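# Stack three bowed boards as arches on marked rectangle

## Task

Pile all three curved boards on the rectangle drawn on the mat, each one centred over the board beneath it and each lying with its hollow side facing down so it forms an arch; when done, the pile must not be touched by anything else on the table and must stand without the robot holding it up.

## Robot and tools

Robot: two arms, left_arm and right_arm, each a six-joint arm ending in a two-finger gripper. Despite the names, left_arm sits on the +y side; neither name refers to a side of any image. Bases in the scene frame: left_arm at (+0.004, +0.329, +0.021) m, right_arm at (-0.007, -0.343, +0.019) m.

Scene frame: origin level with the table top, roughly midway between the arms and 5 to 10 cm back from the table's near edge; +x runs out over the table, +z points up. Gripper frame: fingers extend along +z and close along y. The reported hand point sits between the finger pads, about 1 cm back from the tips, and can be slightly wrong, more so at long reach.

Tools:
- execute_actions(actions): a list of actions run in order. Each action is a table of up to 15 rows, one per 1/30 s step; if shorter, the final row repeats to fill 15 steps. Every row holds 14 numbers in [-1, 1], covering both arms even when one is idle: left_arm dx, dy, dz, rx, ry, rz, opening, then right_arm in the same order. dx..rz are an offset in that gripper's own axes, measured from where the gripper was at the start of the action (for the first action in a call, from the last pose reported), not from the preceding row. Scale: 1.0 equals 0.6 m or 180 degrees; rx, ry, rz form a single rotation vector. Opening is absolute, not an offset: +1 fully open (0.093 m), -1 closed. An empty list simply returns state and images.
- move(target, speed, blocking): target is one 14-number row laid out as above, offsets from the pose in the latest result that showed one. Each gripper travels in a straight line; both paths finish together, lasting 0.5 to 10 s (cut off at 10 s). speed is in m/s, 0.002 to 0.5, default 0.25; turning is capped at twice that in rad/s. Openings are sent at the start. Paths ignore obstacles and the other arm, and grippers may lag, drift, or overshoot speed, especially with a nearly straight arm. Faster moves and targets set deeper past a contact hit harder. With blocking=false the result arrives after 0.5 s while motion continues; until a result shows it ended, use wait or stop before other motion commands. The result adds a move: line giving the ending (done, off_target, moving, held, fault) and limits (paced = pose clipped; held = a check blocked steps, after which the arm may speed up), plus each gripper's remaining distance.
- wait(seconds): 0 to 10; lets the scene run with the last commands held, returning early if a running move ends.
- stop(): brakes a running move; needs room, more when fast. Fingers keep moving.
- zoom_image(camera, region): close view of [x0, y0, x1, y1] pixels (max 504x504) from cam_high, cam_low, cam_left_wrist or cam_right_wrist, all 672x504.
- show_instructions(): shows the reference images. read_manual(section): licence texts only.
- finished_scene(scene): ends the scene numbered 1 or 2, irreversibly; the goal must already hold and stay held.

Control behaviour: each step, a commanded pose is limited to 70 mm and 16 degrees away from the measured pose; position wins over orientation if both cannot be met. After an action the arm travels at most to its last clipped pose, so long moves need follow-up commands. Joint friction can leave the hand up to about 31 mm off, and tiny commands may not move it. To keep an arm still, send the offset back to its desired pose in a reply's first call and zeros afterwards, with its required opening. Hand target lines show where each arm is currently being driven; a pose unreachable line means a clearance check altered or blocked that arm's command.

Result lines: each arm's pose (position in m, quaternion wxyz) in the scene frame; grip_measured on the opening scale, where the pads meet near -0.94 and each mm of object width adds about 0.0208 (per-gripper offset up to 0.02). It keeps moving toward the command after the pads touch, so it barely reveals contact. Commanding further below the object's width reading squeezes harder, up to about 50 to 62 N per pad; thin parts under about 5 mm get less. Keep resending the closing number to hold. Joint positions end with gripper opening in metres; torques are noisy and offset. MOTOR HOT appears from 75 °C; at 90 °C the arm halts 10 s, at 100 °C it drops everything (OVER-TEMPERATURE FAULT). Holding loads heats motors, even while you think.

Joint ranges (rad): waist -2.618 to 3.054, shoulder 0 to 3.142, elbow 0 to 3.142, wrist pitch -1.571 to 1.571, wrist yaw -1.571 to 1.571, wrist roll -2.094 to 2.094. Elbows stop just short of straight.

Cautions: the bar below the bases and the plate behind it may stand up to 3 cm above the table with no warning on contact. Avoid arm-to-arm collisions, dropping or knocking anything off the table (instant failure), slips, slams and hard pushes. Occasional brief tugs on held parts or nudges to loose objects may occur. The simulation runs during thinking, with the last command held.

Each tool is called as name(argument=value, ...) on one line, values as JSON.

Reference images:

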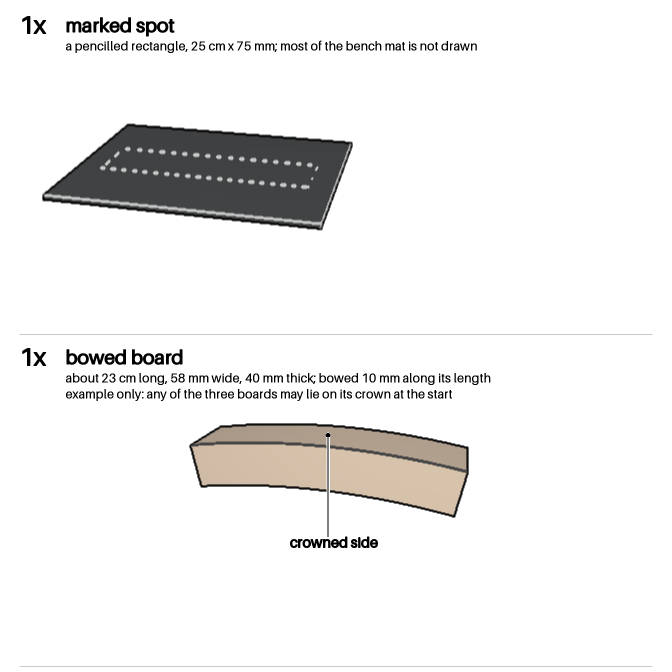

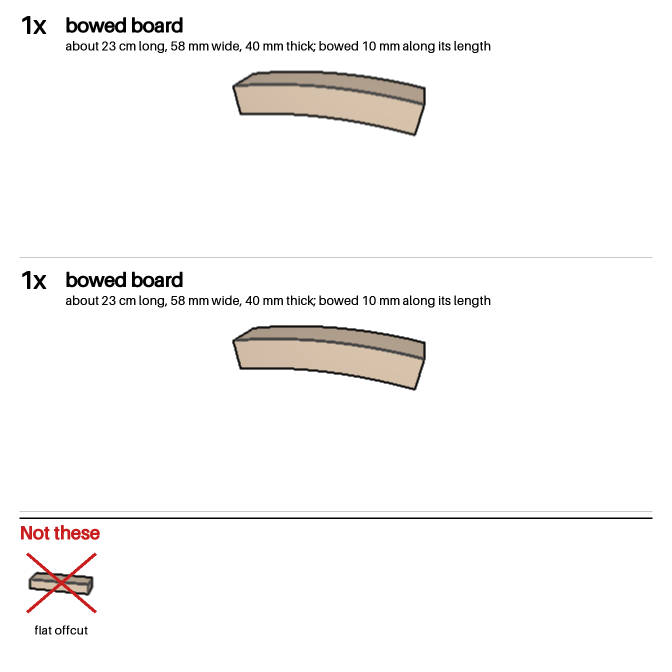

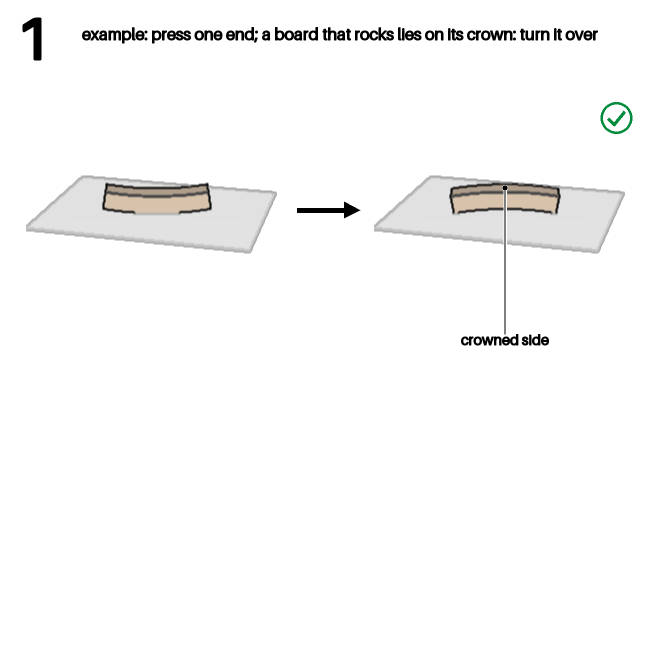

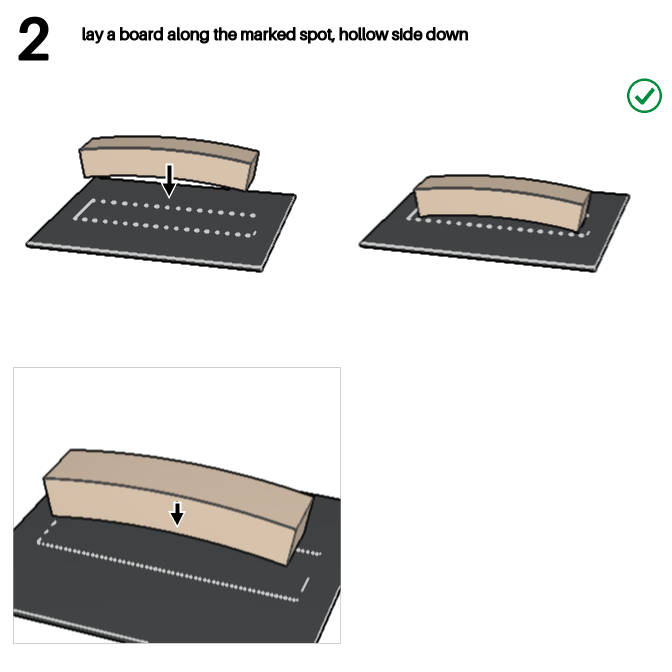

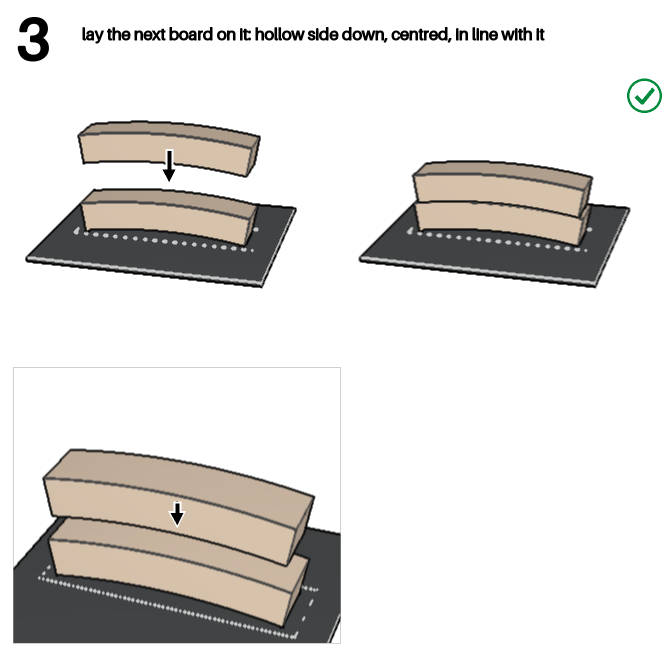

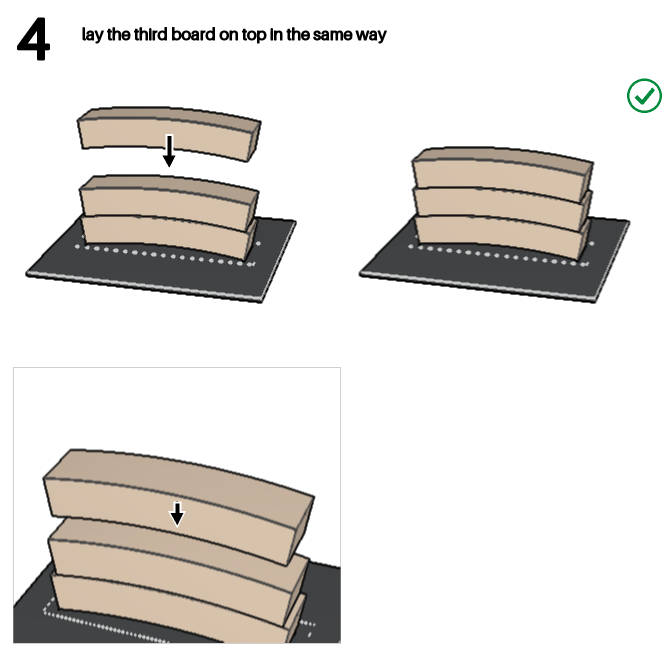

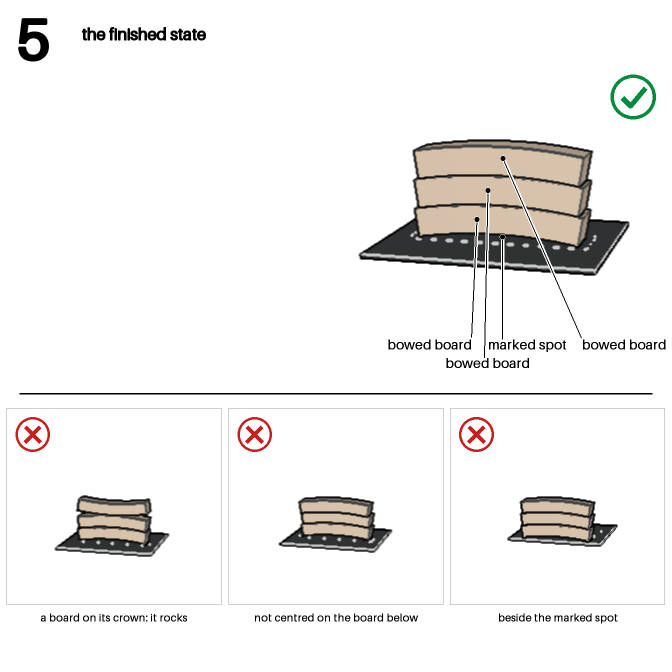

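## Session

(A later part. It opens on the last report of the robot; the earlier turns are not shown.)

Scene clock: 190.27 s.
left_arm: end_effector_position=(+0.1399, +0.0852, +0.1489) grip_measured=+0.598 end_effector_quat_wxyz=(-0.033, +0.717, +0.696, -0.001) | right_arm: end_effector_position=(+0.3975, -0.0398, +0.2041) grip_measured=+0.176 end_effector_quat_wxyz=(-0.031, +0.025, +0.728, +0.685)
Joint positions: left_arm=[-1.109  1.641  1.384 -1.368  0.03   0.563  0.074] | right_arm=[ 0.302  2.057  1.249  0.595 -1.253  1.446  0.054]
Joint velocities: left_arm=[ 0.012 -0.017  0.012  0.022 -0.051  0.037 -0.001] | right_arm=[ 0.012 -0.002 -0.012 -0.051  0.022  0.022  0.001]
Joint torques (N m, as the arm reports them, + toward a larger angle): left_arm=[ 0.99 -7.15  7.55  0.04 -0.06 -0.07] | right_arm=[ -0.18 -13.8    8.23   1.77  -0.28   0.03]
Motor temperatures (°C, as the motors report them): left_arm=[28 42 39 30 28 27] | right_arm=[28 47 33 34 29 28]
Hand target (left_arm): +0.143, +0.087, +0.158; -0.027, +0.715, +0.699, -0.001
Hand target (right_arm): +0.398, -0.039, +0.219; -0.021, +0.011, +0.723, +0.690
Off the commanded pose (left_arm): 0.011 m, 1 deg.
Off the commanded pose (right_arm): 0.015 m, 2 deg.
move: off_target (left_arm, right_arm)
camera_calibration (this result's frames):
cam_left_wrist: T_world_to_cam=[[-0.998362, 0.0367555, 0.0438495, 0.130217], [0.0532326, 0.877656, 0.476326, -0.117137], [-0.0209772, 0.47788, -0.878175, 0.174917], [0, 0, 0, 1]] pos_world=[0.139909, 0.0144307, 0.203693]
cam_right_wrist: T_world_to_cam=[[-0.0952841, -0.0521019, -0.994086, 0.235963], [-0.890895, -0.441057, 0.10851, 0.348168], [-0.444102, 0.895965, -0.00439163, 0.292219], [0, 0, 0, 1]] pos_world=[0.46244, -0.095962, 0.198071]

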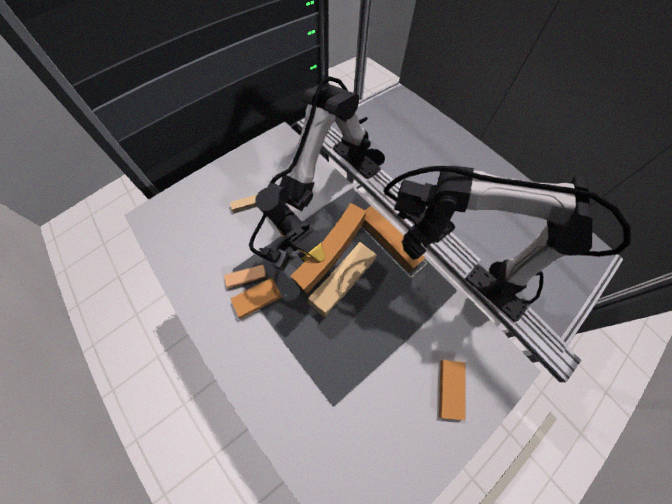

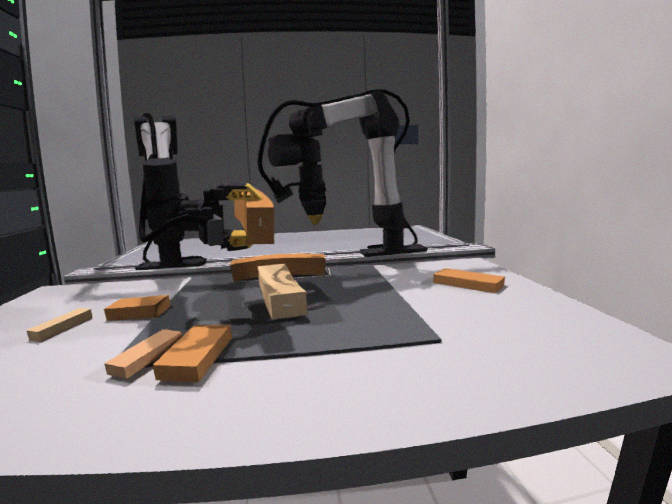

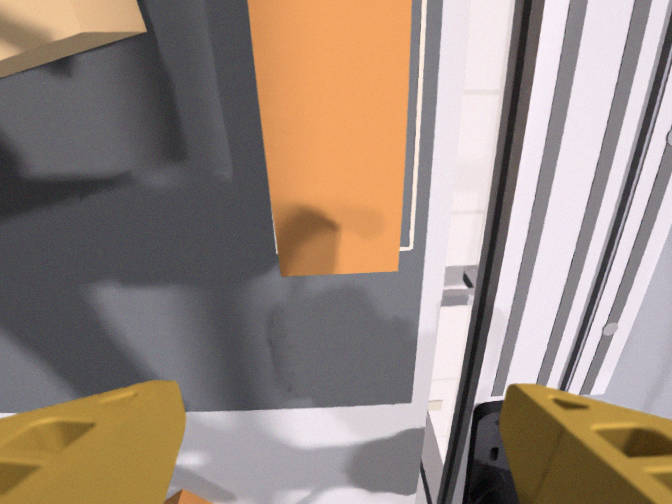

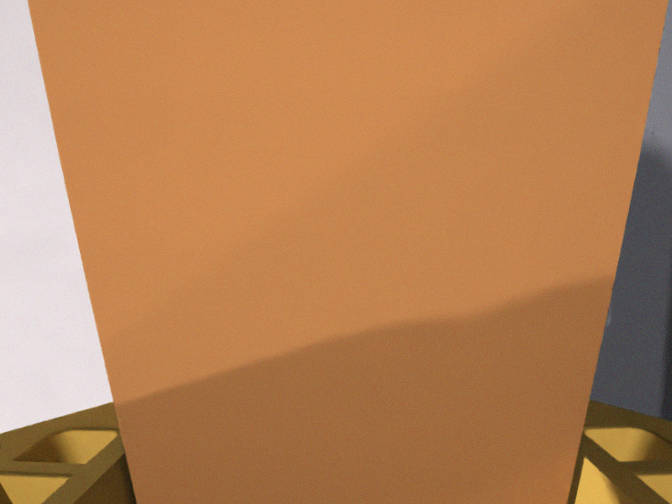

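move(target=[0,0.247,-0.105,0.332,-0.48,-0.442,1,0,0.02,0,-0.02,0,-0.04,-0.1], speed=0.2)

Scene clock: 209.73 s.
left_arm: end_effector_position=(+0.2930, +0.0799, +0.2094) grip_measured=+1.000 end_effector_quat_wxyz=(+0.110, -0.109, +0.697, -0.700) | right_arm: end_effector_position=(+0.4007, -0.0391, +0.2168) grip_measured=+0.176 end_effector_quat_wxyz=(+0.016, -0.016, +0.710, +0.703)
Joint positions: left_arm=[-0.415  1.557  0.451  1.132  0.917 -1.601  0.093] | right_arm=[ 0.302  2.072  1.236  0.789 -1.247  1.478  0.054]
Joint velocities: left_arm=[-0.012  0.002 -0.017  0.007  0.066 -0.037  0.   ] | right_arm=[-0.007  0.007 -0.017 -0.007 -0.007  0.007 -0.001]
Joint torques (N m, as the arm reports them, + toward a larger angle): left_arm=[-0.84 -4.23  3.98  1.88 -0.23 -0.11] | right_arm=[ -0.01 -11.94   6.43   2.06  -0.22   0.15]
Motor temperatures (°C, as the motors report them): left_arm=[28 42 39 31 28 27] | right_arm=[28 49 34 37 29 28]
Hand target (left_arm): +0.289, +0.078, +0.205; +0.107, -0.110, +0.697, -0.701
Hand target (right_arm): +0.398, -0.039, +0.216; +0.013, -0.021, +0.707, +0.707
Off the commanded pose (left_arm): 0.006 m, 1 deg.
Off the commanded pose (right_arm): 0.002 m, 1 deg.
move: done
camera_calibration (this result's frames):
cam_left_wrist: T_world_to_cam=[[-0.00911151, -0.00380784, 0.999951, -0.206205], [-0.989787, 0.142301, -0.00847701, 0.316494], [-0.142262, -0.989816, -0.00506553, 0.203736], [0, 0, 0, 1]] pos_world=[0.340367, 0.155838, 0.20991]
cam_right_wrist: T_world_to_cam=[[0.029153, -0.000421829, -0.999575, 0.20235], [-0.899287, -0.436582, -0.0260438, 0.382691], [-0.436386, 0.899664, -0.013107, 0.292021], [0, 0, 0, 1]] pos_world=[0.465684, -0.0955597, 0.216059]

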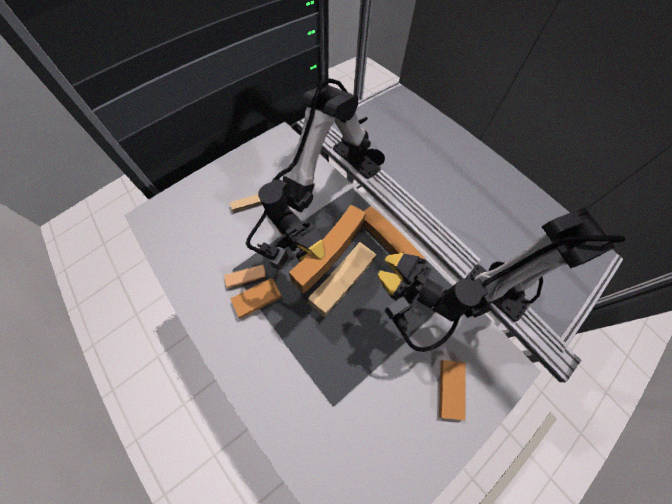

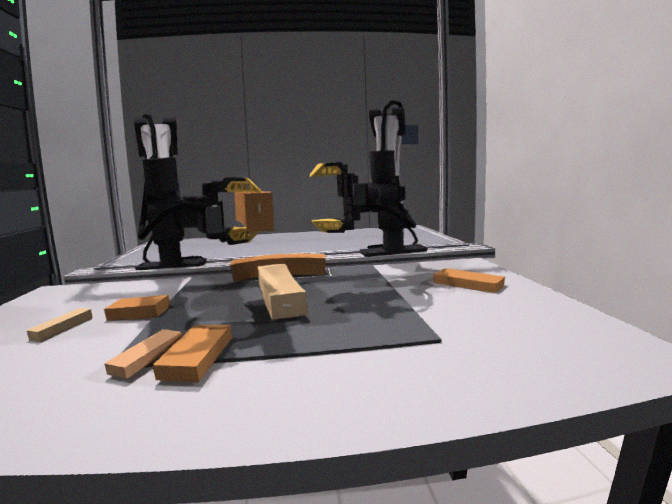

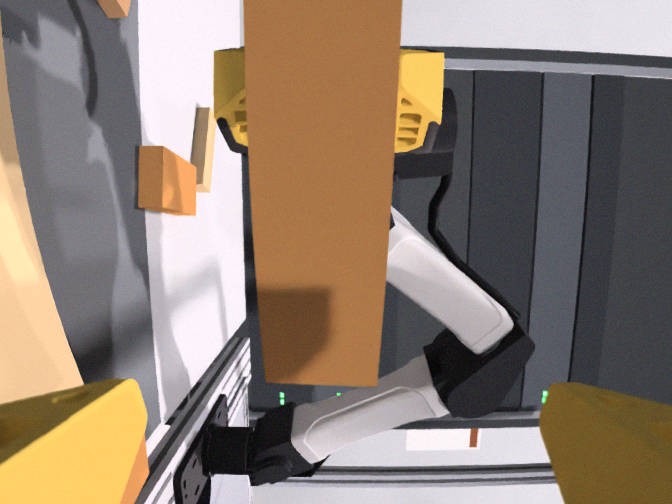

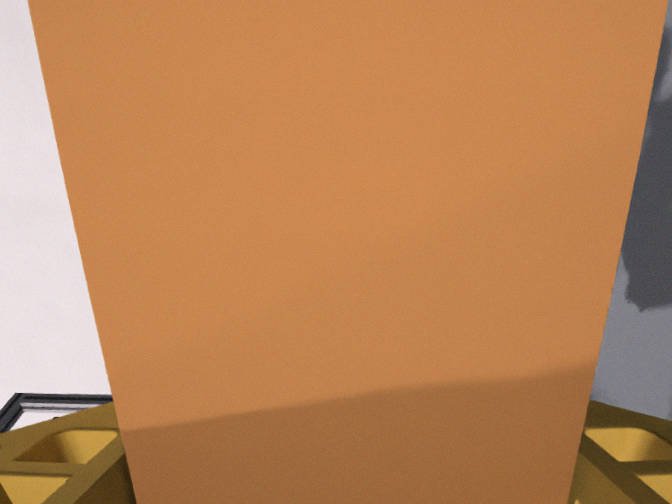

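move(target=[0,0.015,0.195,0,0,0,1,0,0.01,0,0,0,-0.015,-0.1], speed=0.1)

Scene clock: 216.37 s.
left_arm: end_effector_position=(+0.3252, -0.0257, +0.1984) grip_measured=+1.000 end_effector_quat_wxyz=(+0.106, -0.110, +0.699, -0.698) | right_arm: end_effector_position=(+0.4004, -0.0392, +0.2122) grip_measured=+0.176 end_effector_quat_wxyz=(+0.024, -0.025, +0.714, +0.699)
Joint positions: left_arm=[-0.685  1.847  0.755  1.105  0.651 -1.594  0.093] | right_arm=[ 0.302  2.072  1.236  0.752 -1.247  1.419  0.054]
Joint velocities: left_arm=[ 0.017  0.002  0.002  0.051 -0.022 -0.037  0.   ] | right_arm=[-0.017  0.007  0.002  0.037 -0.007  0.022 -0.001]
Joint torques (N m, as the arm reports them, + toward a larger angle): left_arm=[-0.61 -6.88  7.28  1.67 -0.17 -0.02] | right_arm=[ -0.27 -13.78   7.51   1.79  -0.09   0.09]
Motor temperatures (°C, as the motors report them): left_arm=[28 41 38 33 28 27] | right_arm=[28 49 34 37 29 28]
Hand target (left_arm): +0.329, -0.031, +0.201; +0.110, -0.108, +0.698, -0.699
Hand target (right_arm): +0.400, -0.039, +0.223; +0.033, -0.033, +0.710, +0.703
Off the commanded pose (left_arm): 0.007 m, 0 deg.
Off the commanded pose (right_arm): 0.011 m, 2 deg.
move: off_target (right_arm)
camera_calibration (this result's frames):
cam_left_wrist: T_world_to_cam=[[-0.00221249, -0.00760999, 0.999969, -0.197689], [-0.989352, 0.145538, -0.00108142, 0.361713], [-0.145525, -0.989323, -0.00785096, 0.105387], [0, 0, 0, 1]] pos_world=[0.372761, 0.050114, 0.198902]
cam_right_wrist: T_world_to_cam=[[0.0527623, -0.0119841, -0.998535, 0.187574], [-0.89799, -0.437988, -0.042193, 0.385119], [-0.43684, 0.898901, -0.0338709, 0.296452], [0, 0, 0, 1]] pos_world=[0.465438, -0.0955563, 0.21359]

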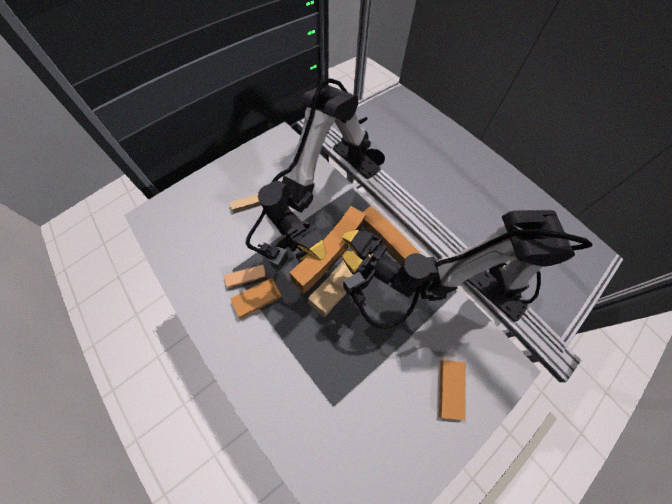

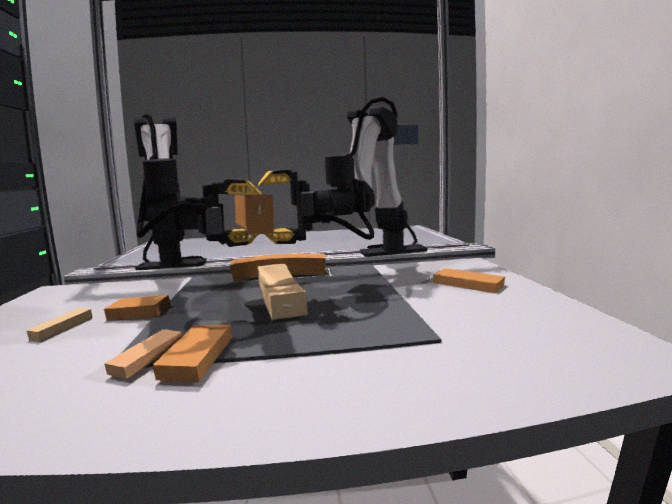

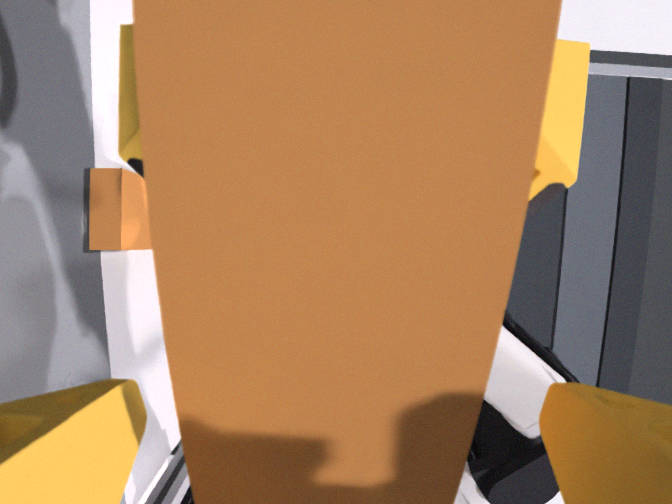

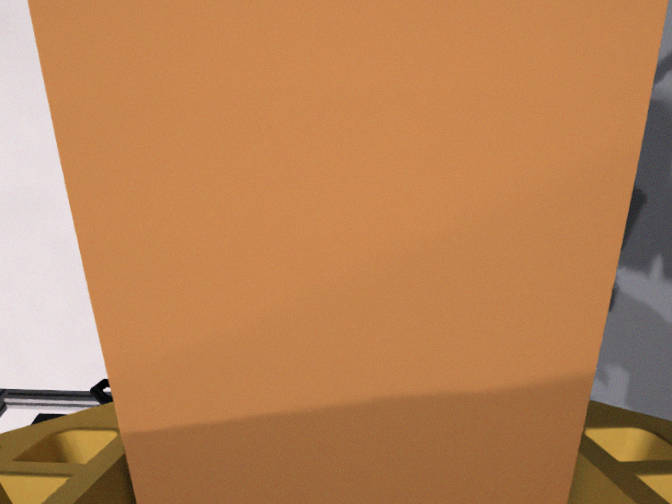

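move(target=[0,0.005,0.05,0,0,0,1,0,0.015,0,0,0,0,-0.1], speed=0.05)

Scene clock: 219.97 s.
left_arm: end_effector_position=(+0.3318, -0.0482, +0.1929) grip_measured=+1.000 end_effector_quat_wxyz=(+0.105, -0.110, +0.700, -0.697) | right_arm: end_effector_position=(+0.4000, -0.0394, +0.2065) grip_measured=+0.176 end_effector_quat_wxyz=(+0.013, -0.014, +0.720, +0.694)
Joint positions: left_arm=[-0.726  1.915  0.832  1.092  0.61  -1.593  0.093] | right_arm=[ 0.302  2.072  1.236  0.707 -1.246  1.407  0.054]
Joint velocities: left_arm=[ 0.002 -0.002  0.002 -0.022 -0.022 -0.007  0.   ] | right_arm=[ 0.007 -0.012  0.012 -0.037 -0.022 -0.022  0.   ]
Joint torques (N m, as the arm reports them, + toward a larger angle): left_arm=[-0.81 -7.69  7.47  1.68 -0.17  0.  ] | right_arm=[ -0.03 -14.13   7.93   1.86  -0.16   0.02]
Motor temperatures (°C, as the motors report them): left_arm=[28 41 39 33 28 27] | right_arm=[28 50 34 37 28 28]
Hand target (left_arm): +0.334, -0.054, +0.196; +0.107, -0.109, +0.699, -0.698
Hand target (right_arm): +0.400, -0.039, +0.221; +0.024, -0.025, +0.714, +0.699
Off the commanded pose (left_arm): 0.007 m, 0 deg.
Off the commanded pose (right_arm): 0.015 m, 2 deg.
move: off_target (right_arm)
camera_calibration (this result's frames):
cam_left_wrist: T_world_to_cam=[[0.00167444, -0.0103291, 0.999945, -0.193782], [-0.989192, 0.146593, 0.0031707, 0.370664], [-0.146618, -0.989143, -0.00997205, 0.0847762], [0, 0, 0, 1]] pos_world=[0.379412, 0.0275175, 0.193442]
cam_right_wrist: T_world_to_cam=[[0.0219385, -0.0263653, -0.999412, 0.193817], [-0.899007, -0.437858, -0.00818345, 0.377836], [-0.437385, 0.898658, -0.0333086, 0.296323], [0, 0, 0, 1]] pos_world=[0.465032, -0.095745, 0.206665]

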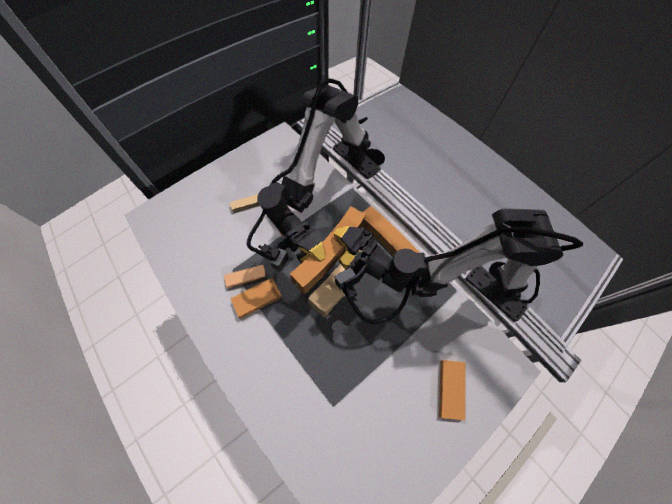

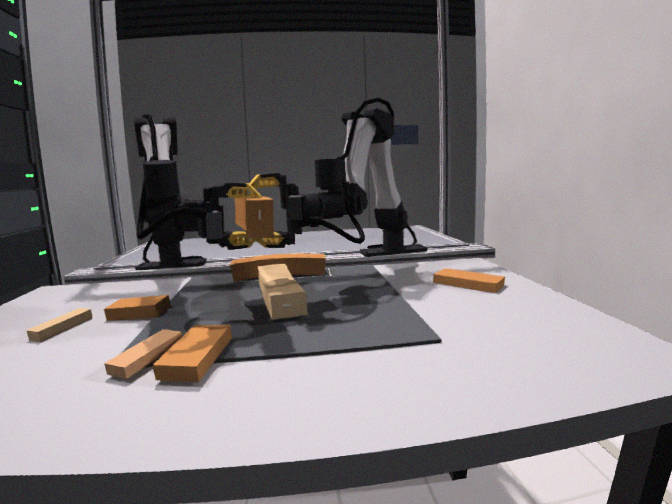

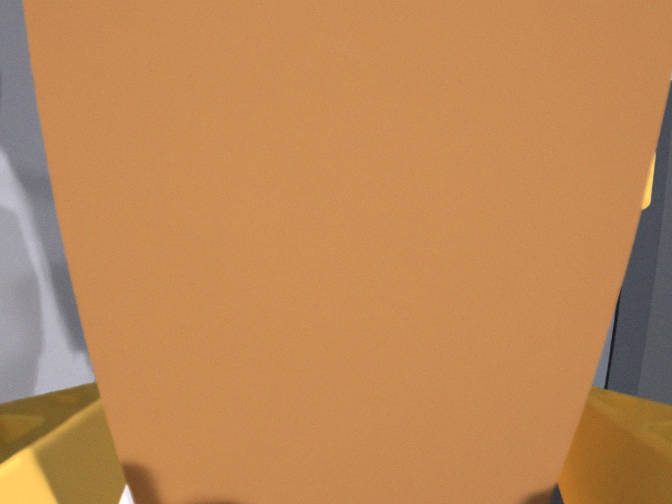

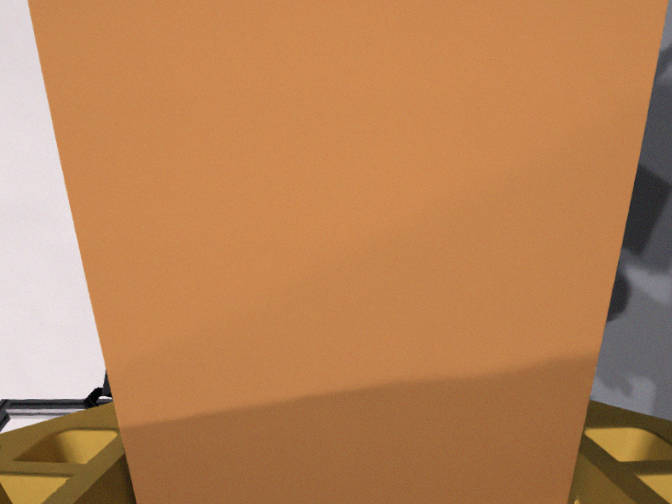

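Close left, open right, retract right.

move(target=[0,0,0,0,0,0,-0.2,0,0.01,0,0,0,0,-0.1])

move(target=[0,-0.01,0,0,0,0,-0.2,0,0,0,0,0,0,1])

move(target=[0,-0.01,-0.1,0,0,0,-0.2,0,0,-0.2,0,0,0,1], speed=0.15)

Scene clock: 222.97 s.
left_arm: end_effector_position=(+0.3320, -0.0482, +0.1920) grip_measured=+0.251 end_effector_quat_wxyz=(+0.103, -0.113, +0.701, -0.697) | right_arm: end_effector_position=(+0.4000, -0.0394, +0.2049) grip_measured=+0.176 end_effector_quat_wxyz=(+0.009, -0.009, +0.721, +0.693)
Joint positions: left_arm=[-0.726  1.916  0.832  1.089  0.609 -1.596  0.057] | right_arm=[ 0.302  2.072  1.236  0.695 -1.245  1.41   0.054]
Joint velocities: left_arm=[-0.007  0.002  0.022  0.022  0.007 -0.007 -0.001] | right_arm=[-0.022 -0.007 -0.002 -0.037  0.007  0.007 -0.001]
Joint torques (N m, as the arm reports them, + toward a larger angle): left_arm=[-0.12 -8.48  5.54  1.76 -0.07 -0.03] | right_arm=[ -0.06 -13.68   7.65   1.55  -0.16  -0.03]
Motor temperatures (°C, as the motors report them): left_arm=[28 41 39 34 28 27] | right_arm=[28 50 34 37 28 28]
Hand target (left_arm): +0.332, -0.048, +0.193; +0.105, -0.111, +0.700, -0.697
Hand target (right_arm): +0.400, -0.039, +0.212; +0.013, -0.014, +0.719, +0.694
Off the commanded pose (left_arm): 0.001 m, 0 deg.
Off the commanded pose (right_arm): 0.008 m, 1 deg.
move: done
camera_calibration (this result's frames):
cam_left_wrist: T_world_to_cam=[[0.00730743, -0.0114824, 0.999907, -0.194779], [-0.989336, 0.145381, 0.00889965, 0.369777], [-0.145469, -0.989309, -0.0102976, 0.0845144], [0, 0, 0, 1]] pos_world=[0.379551, 0.0276159, 0.192341]
cam_right_wrist: T_world_to_cam=[[0.008452, -0.0302753, -0.999506, 0.197554], [-0.899529, -0.436825, 0.00562496, 0.375213], [-0.436779, 0.899037, -0.0309256, 0.295607], [0, 0, 0, 1]] pos_world=[0.46496, -0.0958781, 0.204488]

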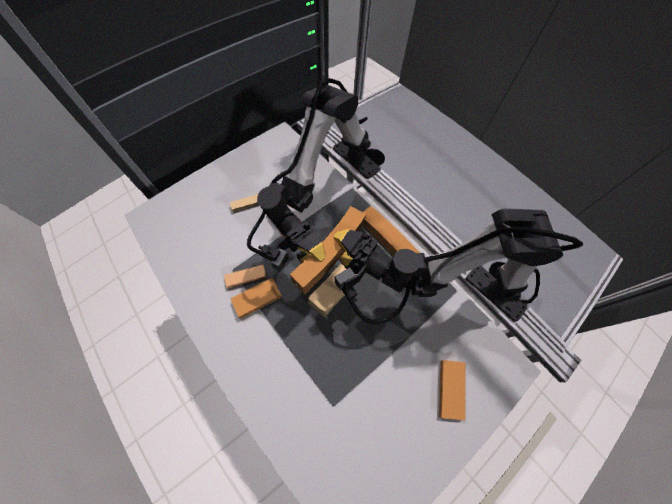

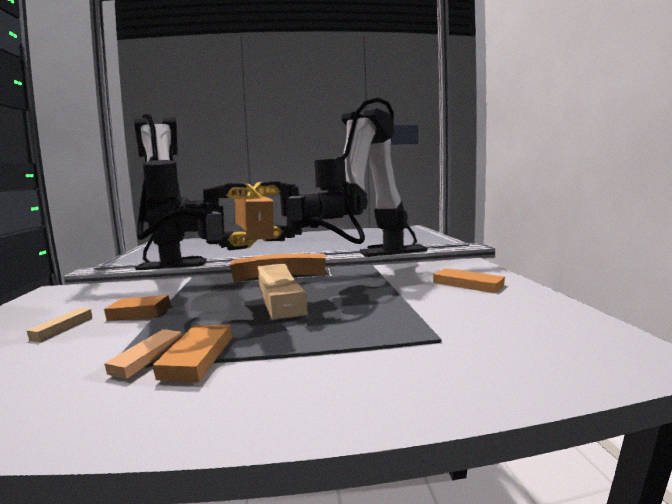

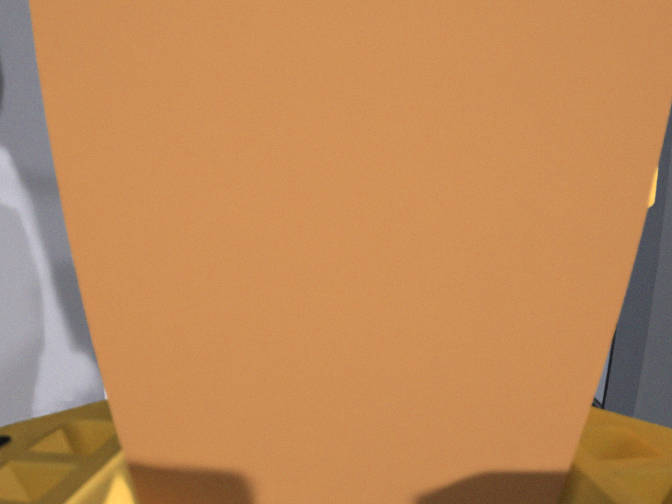

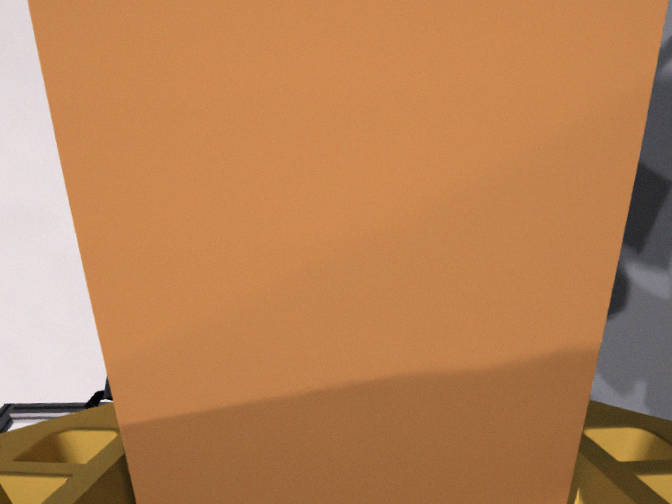

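Scene clock: 223.67 s.
left_arm: end_effector_position=(+0.3316, -0.0483, +0.1788) grip_measured=+0.251 end_effector_quat_wxyz=(+0.089, -0.125, +0.714, -0.683) | right_arm: end_effector_position=(+0.4000, -0.0395, +0.2034) grip_measured=+0.983 end_effector_quat_wxyz=(+0.005, -0.004, +0.722, +0.691)
Joint positions: left_arm=[-0.726  1.924  0.832  1.043  0.613 -1.595  0.057] | right_arm=[ 0.302  2.072  1.236  0.683 -1.244  1.411  0.092]
Joint velocities: left_arm=[ 0.002  0.002 -0.012 -0.066  0.007 -0.007 -0.   ] | right_arm=[-0.012 -0.007 -0.002 -0.095 -0.051  0.037  0.   ]
Joint torques (N m, as the arm reports them, + toward a larger angle): left_arm=[  0.1  -10.36   5.99   1.9   -0.1   -0.01] | right_arm=[ -0.33 -12.49   6.99   1.75  -0.18  -0.05]
Motor temperatures (°C, as the motors report them): left_arm=[28 41 39 34 28 27] | right_arm=[28 50 34 37 28 28]
Hand target (left_arm): +0.332, -0.048, +0.198; +0.103, -0.113, +0.701, -0.697
Hand target (right_arm): +0.400, -0.039, +0.205; +0.009, -0.009, +0.721, +0.693
Off the commanded pose (left_arm): 0.019 m, 3 deg.
Off the commanded pose (right_arm): 0.002 m, 1 deg.
move: off_target (left_arm)
camera_calibration (this result's frames):
cam_left_wrist: T_world_to_cam=[[0.0489159, -0.044251, 0.997822, -0.196514], [-0.987562, 0.147314, 0.054946, 0.36082], [-0.149425, -0.988099, -0.0364946, 0.090258], [0, 0, 0, 1]] pos_world=[0.379431, 0.027334, 0.179554]
cam_right_wrist: T_world_to_cam=[[-0.00350881, -0.0341825, -0.999409, 0.20064], [-0.899867, -0.43579, 0.0180646, 0.372819], [-0.436151, 0.899399, -0.0292306, 0.295025], [0, 0, 0, 1]] pos_world=[0.464867, -0.0960158, 0.20241]

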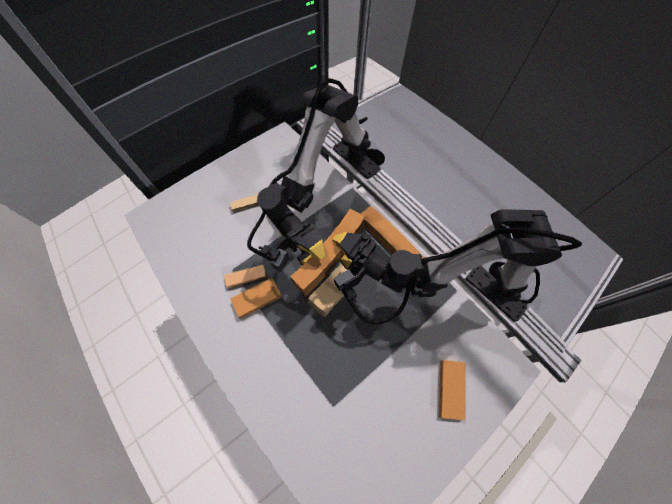

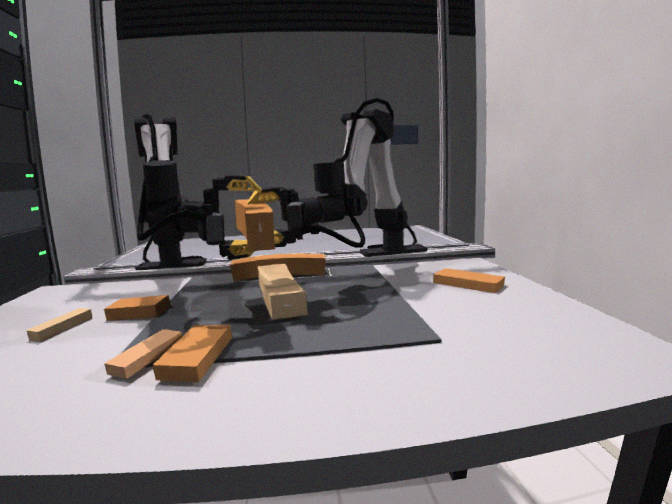

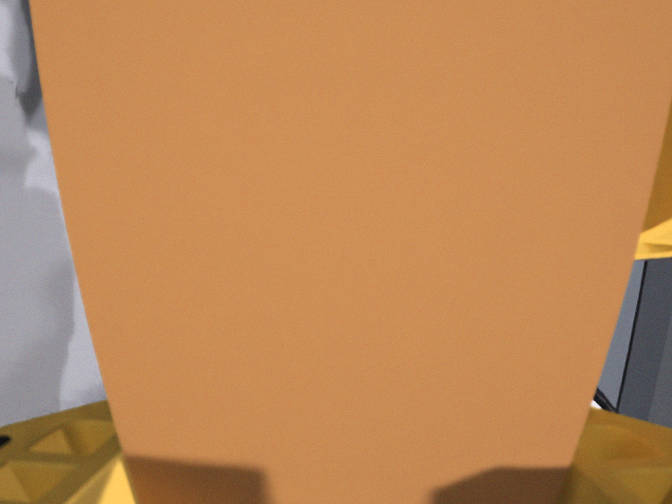

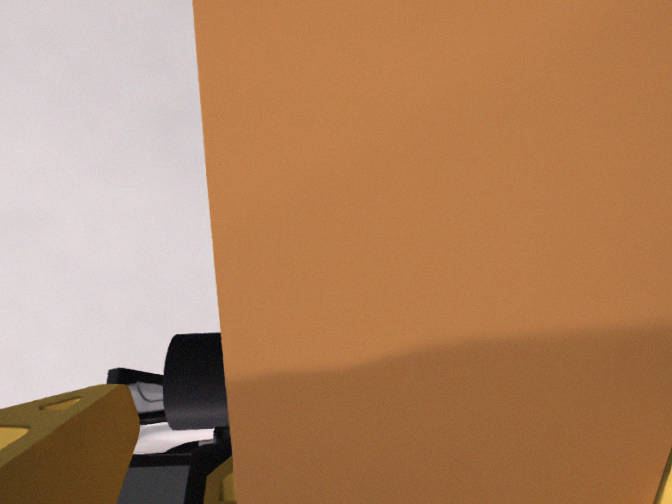

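Scene clock: 225.53 s.
left_arm: end_effector_position=(+0.3100, +0.0071, +0.1486) grip_measured=+0.251 end_effector_quat_wxyz=(+0.048, -0.169, +0.745, -0.644) | right_arm: end_effector_position=(+0.4005, -0.1592, +0.1996) grip_measured=+0.983 end_effector_quat_wxyz=(+0.006, +0.007, +0.719, +0.695)
Joint positions: left_arm=[-0.627  1.792  0.636  0.952  0.709 -1.595  0.057] | right_arm=[ 0.019  1.98   1.211  0.18  -1.5    0.983  0.092]
Joint velocities: left_arm=[-0.007  0.002  0.017 -0.037 -0.066 -0.007  0.001] | right_arm=[ 0.012 -0.002  0.105 -0.154 -0.051 -0.168 -0.   ]
Joint torques (N m, as the arm reports them, + toward a larger angle): left_arm=[  1.05 -10.35   5.48   2.51   0.17   0.05] | right_arm=[ -0.26 -12.85   8.22   1.17  -0.57  -0.17]
Motor temperatures (°C, as the motors report them): left_arm=[28 42 39 35 28 27] | right_arm=[28 50 34 37 28 28]
Hand target (left_arm): +0.313, +0.009, +0.186; +0.089, -0.125, +0.716, -0.681
Hand target (right_arm): +0.400, -0.159, +0.209; +0.010, -0.000, +0.718, +0.696
Off the commanded pose (left_arm): 0.040 m, 9 deg.
Off the commanded pose (right_arm): 0.009 m, 1 deg.
move: off_target (left_arm)
camera_calibration (this result's frames):
cam_left_wrist: T_world_to_cam=[[0.181952, -0.120717, 0.975869, -0.20031], [-0.971509, 0.131208, 0.197369, 0.306941], [-0.151868, -0.983977, -0.0934045, 0.149882], [0, 0, 0, 1]] pos_world=[0.357405, 0.0830259, 0.148896]
cam_right_wrist: T_world_to_cam=[[-0.0188708, -0.0242673, -0.999527, 0.200462], [-0.90763, -0.418883, 0.0273058, 0.325095], [-0.419347, 0.907716, -0.014121, 0.394402], [0, 0, 0, 1]] pos_world=[0.46424, -0.216964, 0.19706]

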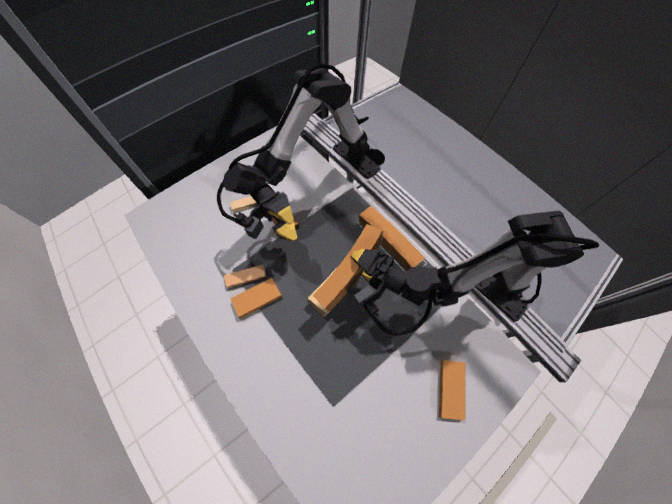

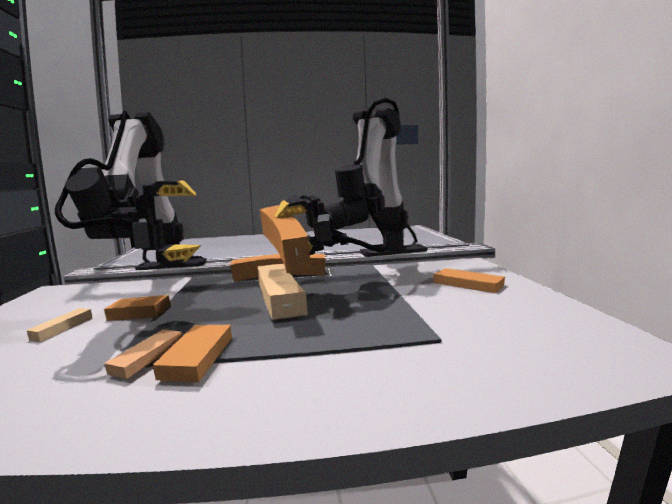

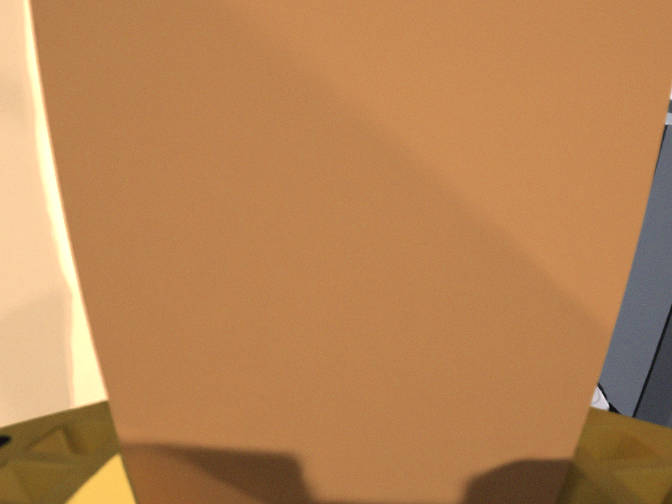

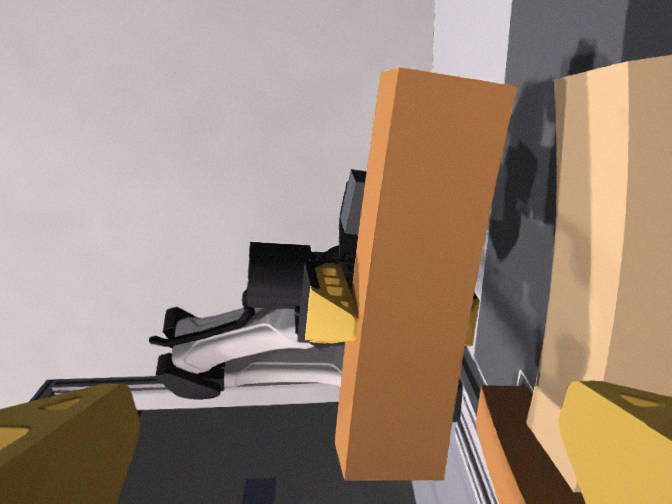

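move(target=[-0.005,-0.036,-0.097,-0.449,0.033,0.118,-0.2,0.042,-0.085,0.069,0.488,0.042,-0.044,1], speed=0.2)

Scene clock: 236.30 s.
left_arm: end_effector_position=(+0.2991, +0.0634, +0.1638) grip_measured=+0.253 end_effector_quat_wxyz=(-0.018, -0.004, +1.000, +0.007) | right_arm: end_effector_position=(+0.3781, -0.1171, +0.1546) grip_measured=+0.983 end_effector_quat_wxyz=(+0.015, -0.070, +0.997, +0.017)
Joint positions: left_arm=[-0.786  2.112  2.061 -1.551  0.028 -0.721  0.057] | right_arm=[ 0.506  2.282  2.299 -1.545 -0.012  0.386  0.092]
Joint velocities: left_arm=[-0.002 -0.002 -0.022 -0.037  0.007  0.037 -0.001] | right_arm=[ 0.007  0.002  0.012 -0.022  0.007 -0.037  0.001]
Joint torques (N m, as the arm reports them, + toward a larger angle): left_arm=[ -0.85 -11.01   8.63   0.07  -0.29  -0.05] | right_arm=[  0.18 -11.46   7.81   0.25   0.13   0.02]
Motor temperatures (°C, as the motors report them): left_arm=[28 44 39 37 28 27] | right_arm=[28 50 34 36 28 28]
Hand target (left_arm): +0.301, +0.060, +0.179; +0.002, +0.003, +1.000, -0.000
Hand target (right_arm): +0.377, -0.117, +0.146; +0.005, -0.069, +0.998, +0.005
Off the commanded pose (left_arm): 0.015 m, 2 deg.
Off the commanded pose (right_arm): 0.008 m, 3 deg.
joint sent to its limit (left arm) — the command would take joint 4 (wrist pitch) past its lower limit, so that joint was sent only as far as its limit.
move: off_target (left_arm, right_arm)
camera_calibration (this result's frames):
cam_left_wrist: T_world_to_cam=[[-0.00189447, -0.999816, -0.0191037, 0.0673377], [-0.88275, -0.00730364, 0.469786, 0.223594], [-0.469839, 0.0177537, -0.882573, 0.365924], [0, 0, 0, 1]] pos_world=[0.36943, 0.0624618, 0.2192]
cam_right_wrist: T_world_to_cam=[[0.123924, -0.991371, -0.0427342, -0.159065], [-0.904101, -0.130554, 0.406886, 0.297394], [-0.408954, -0.0117868, -0.912479, 0.373379], [0, 0, 0, 1]] pos_world=[0.441281, -0.114466, 0.212898]

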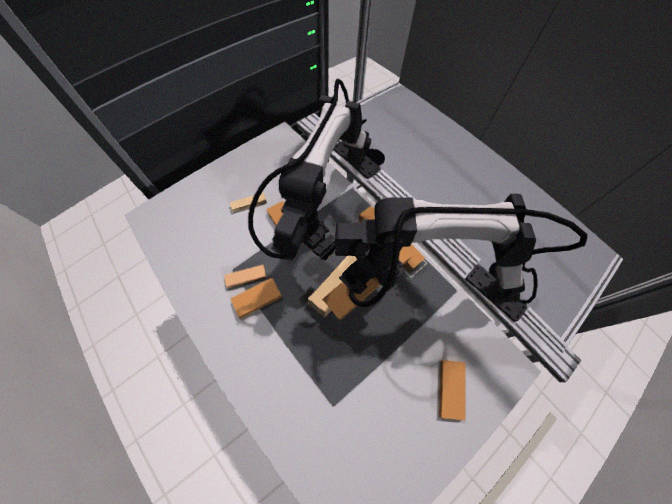

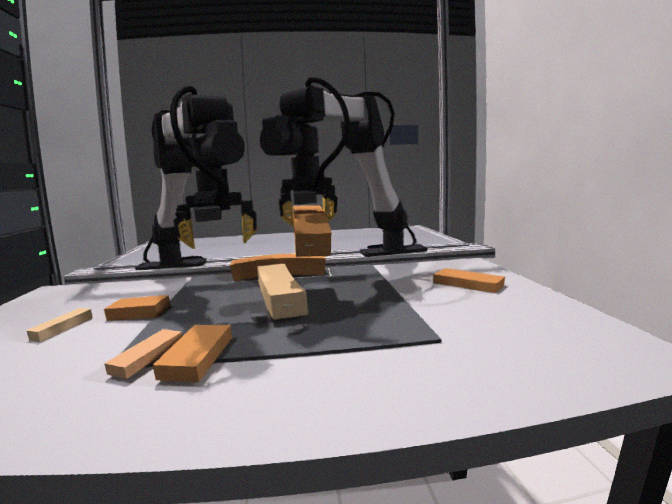

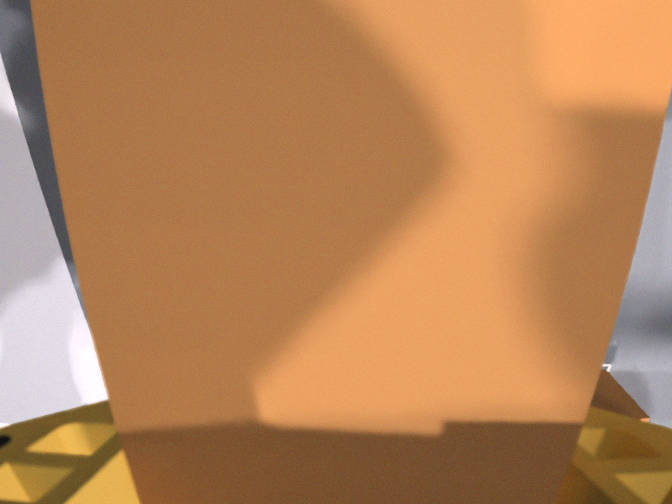

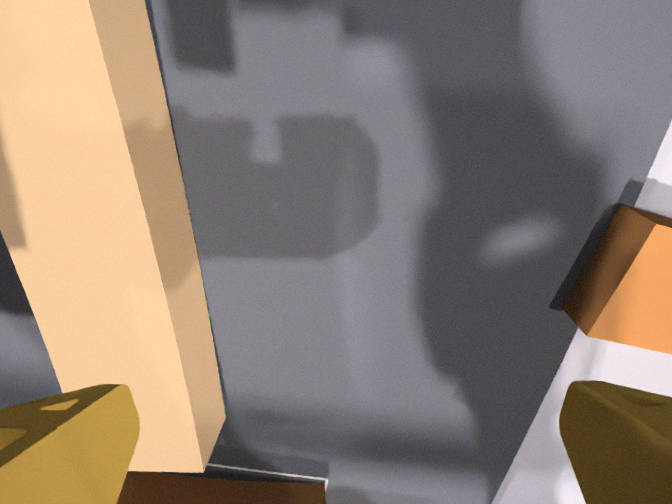

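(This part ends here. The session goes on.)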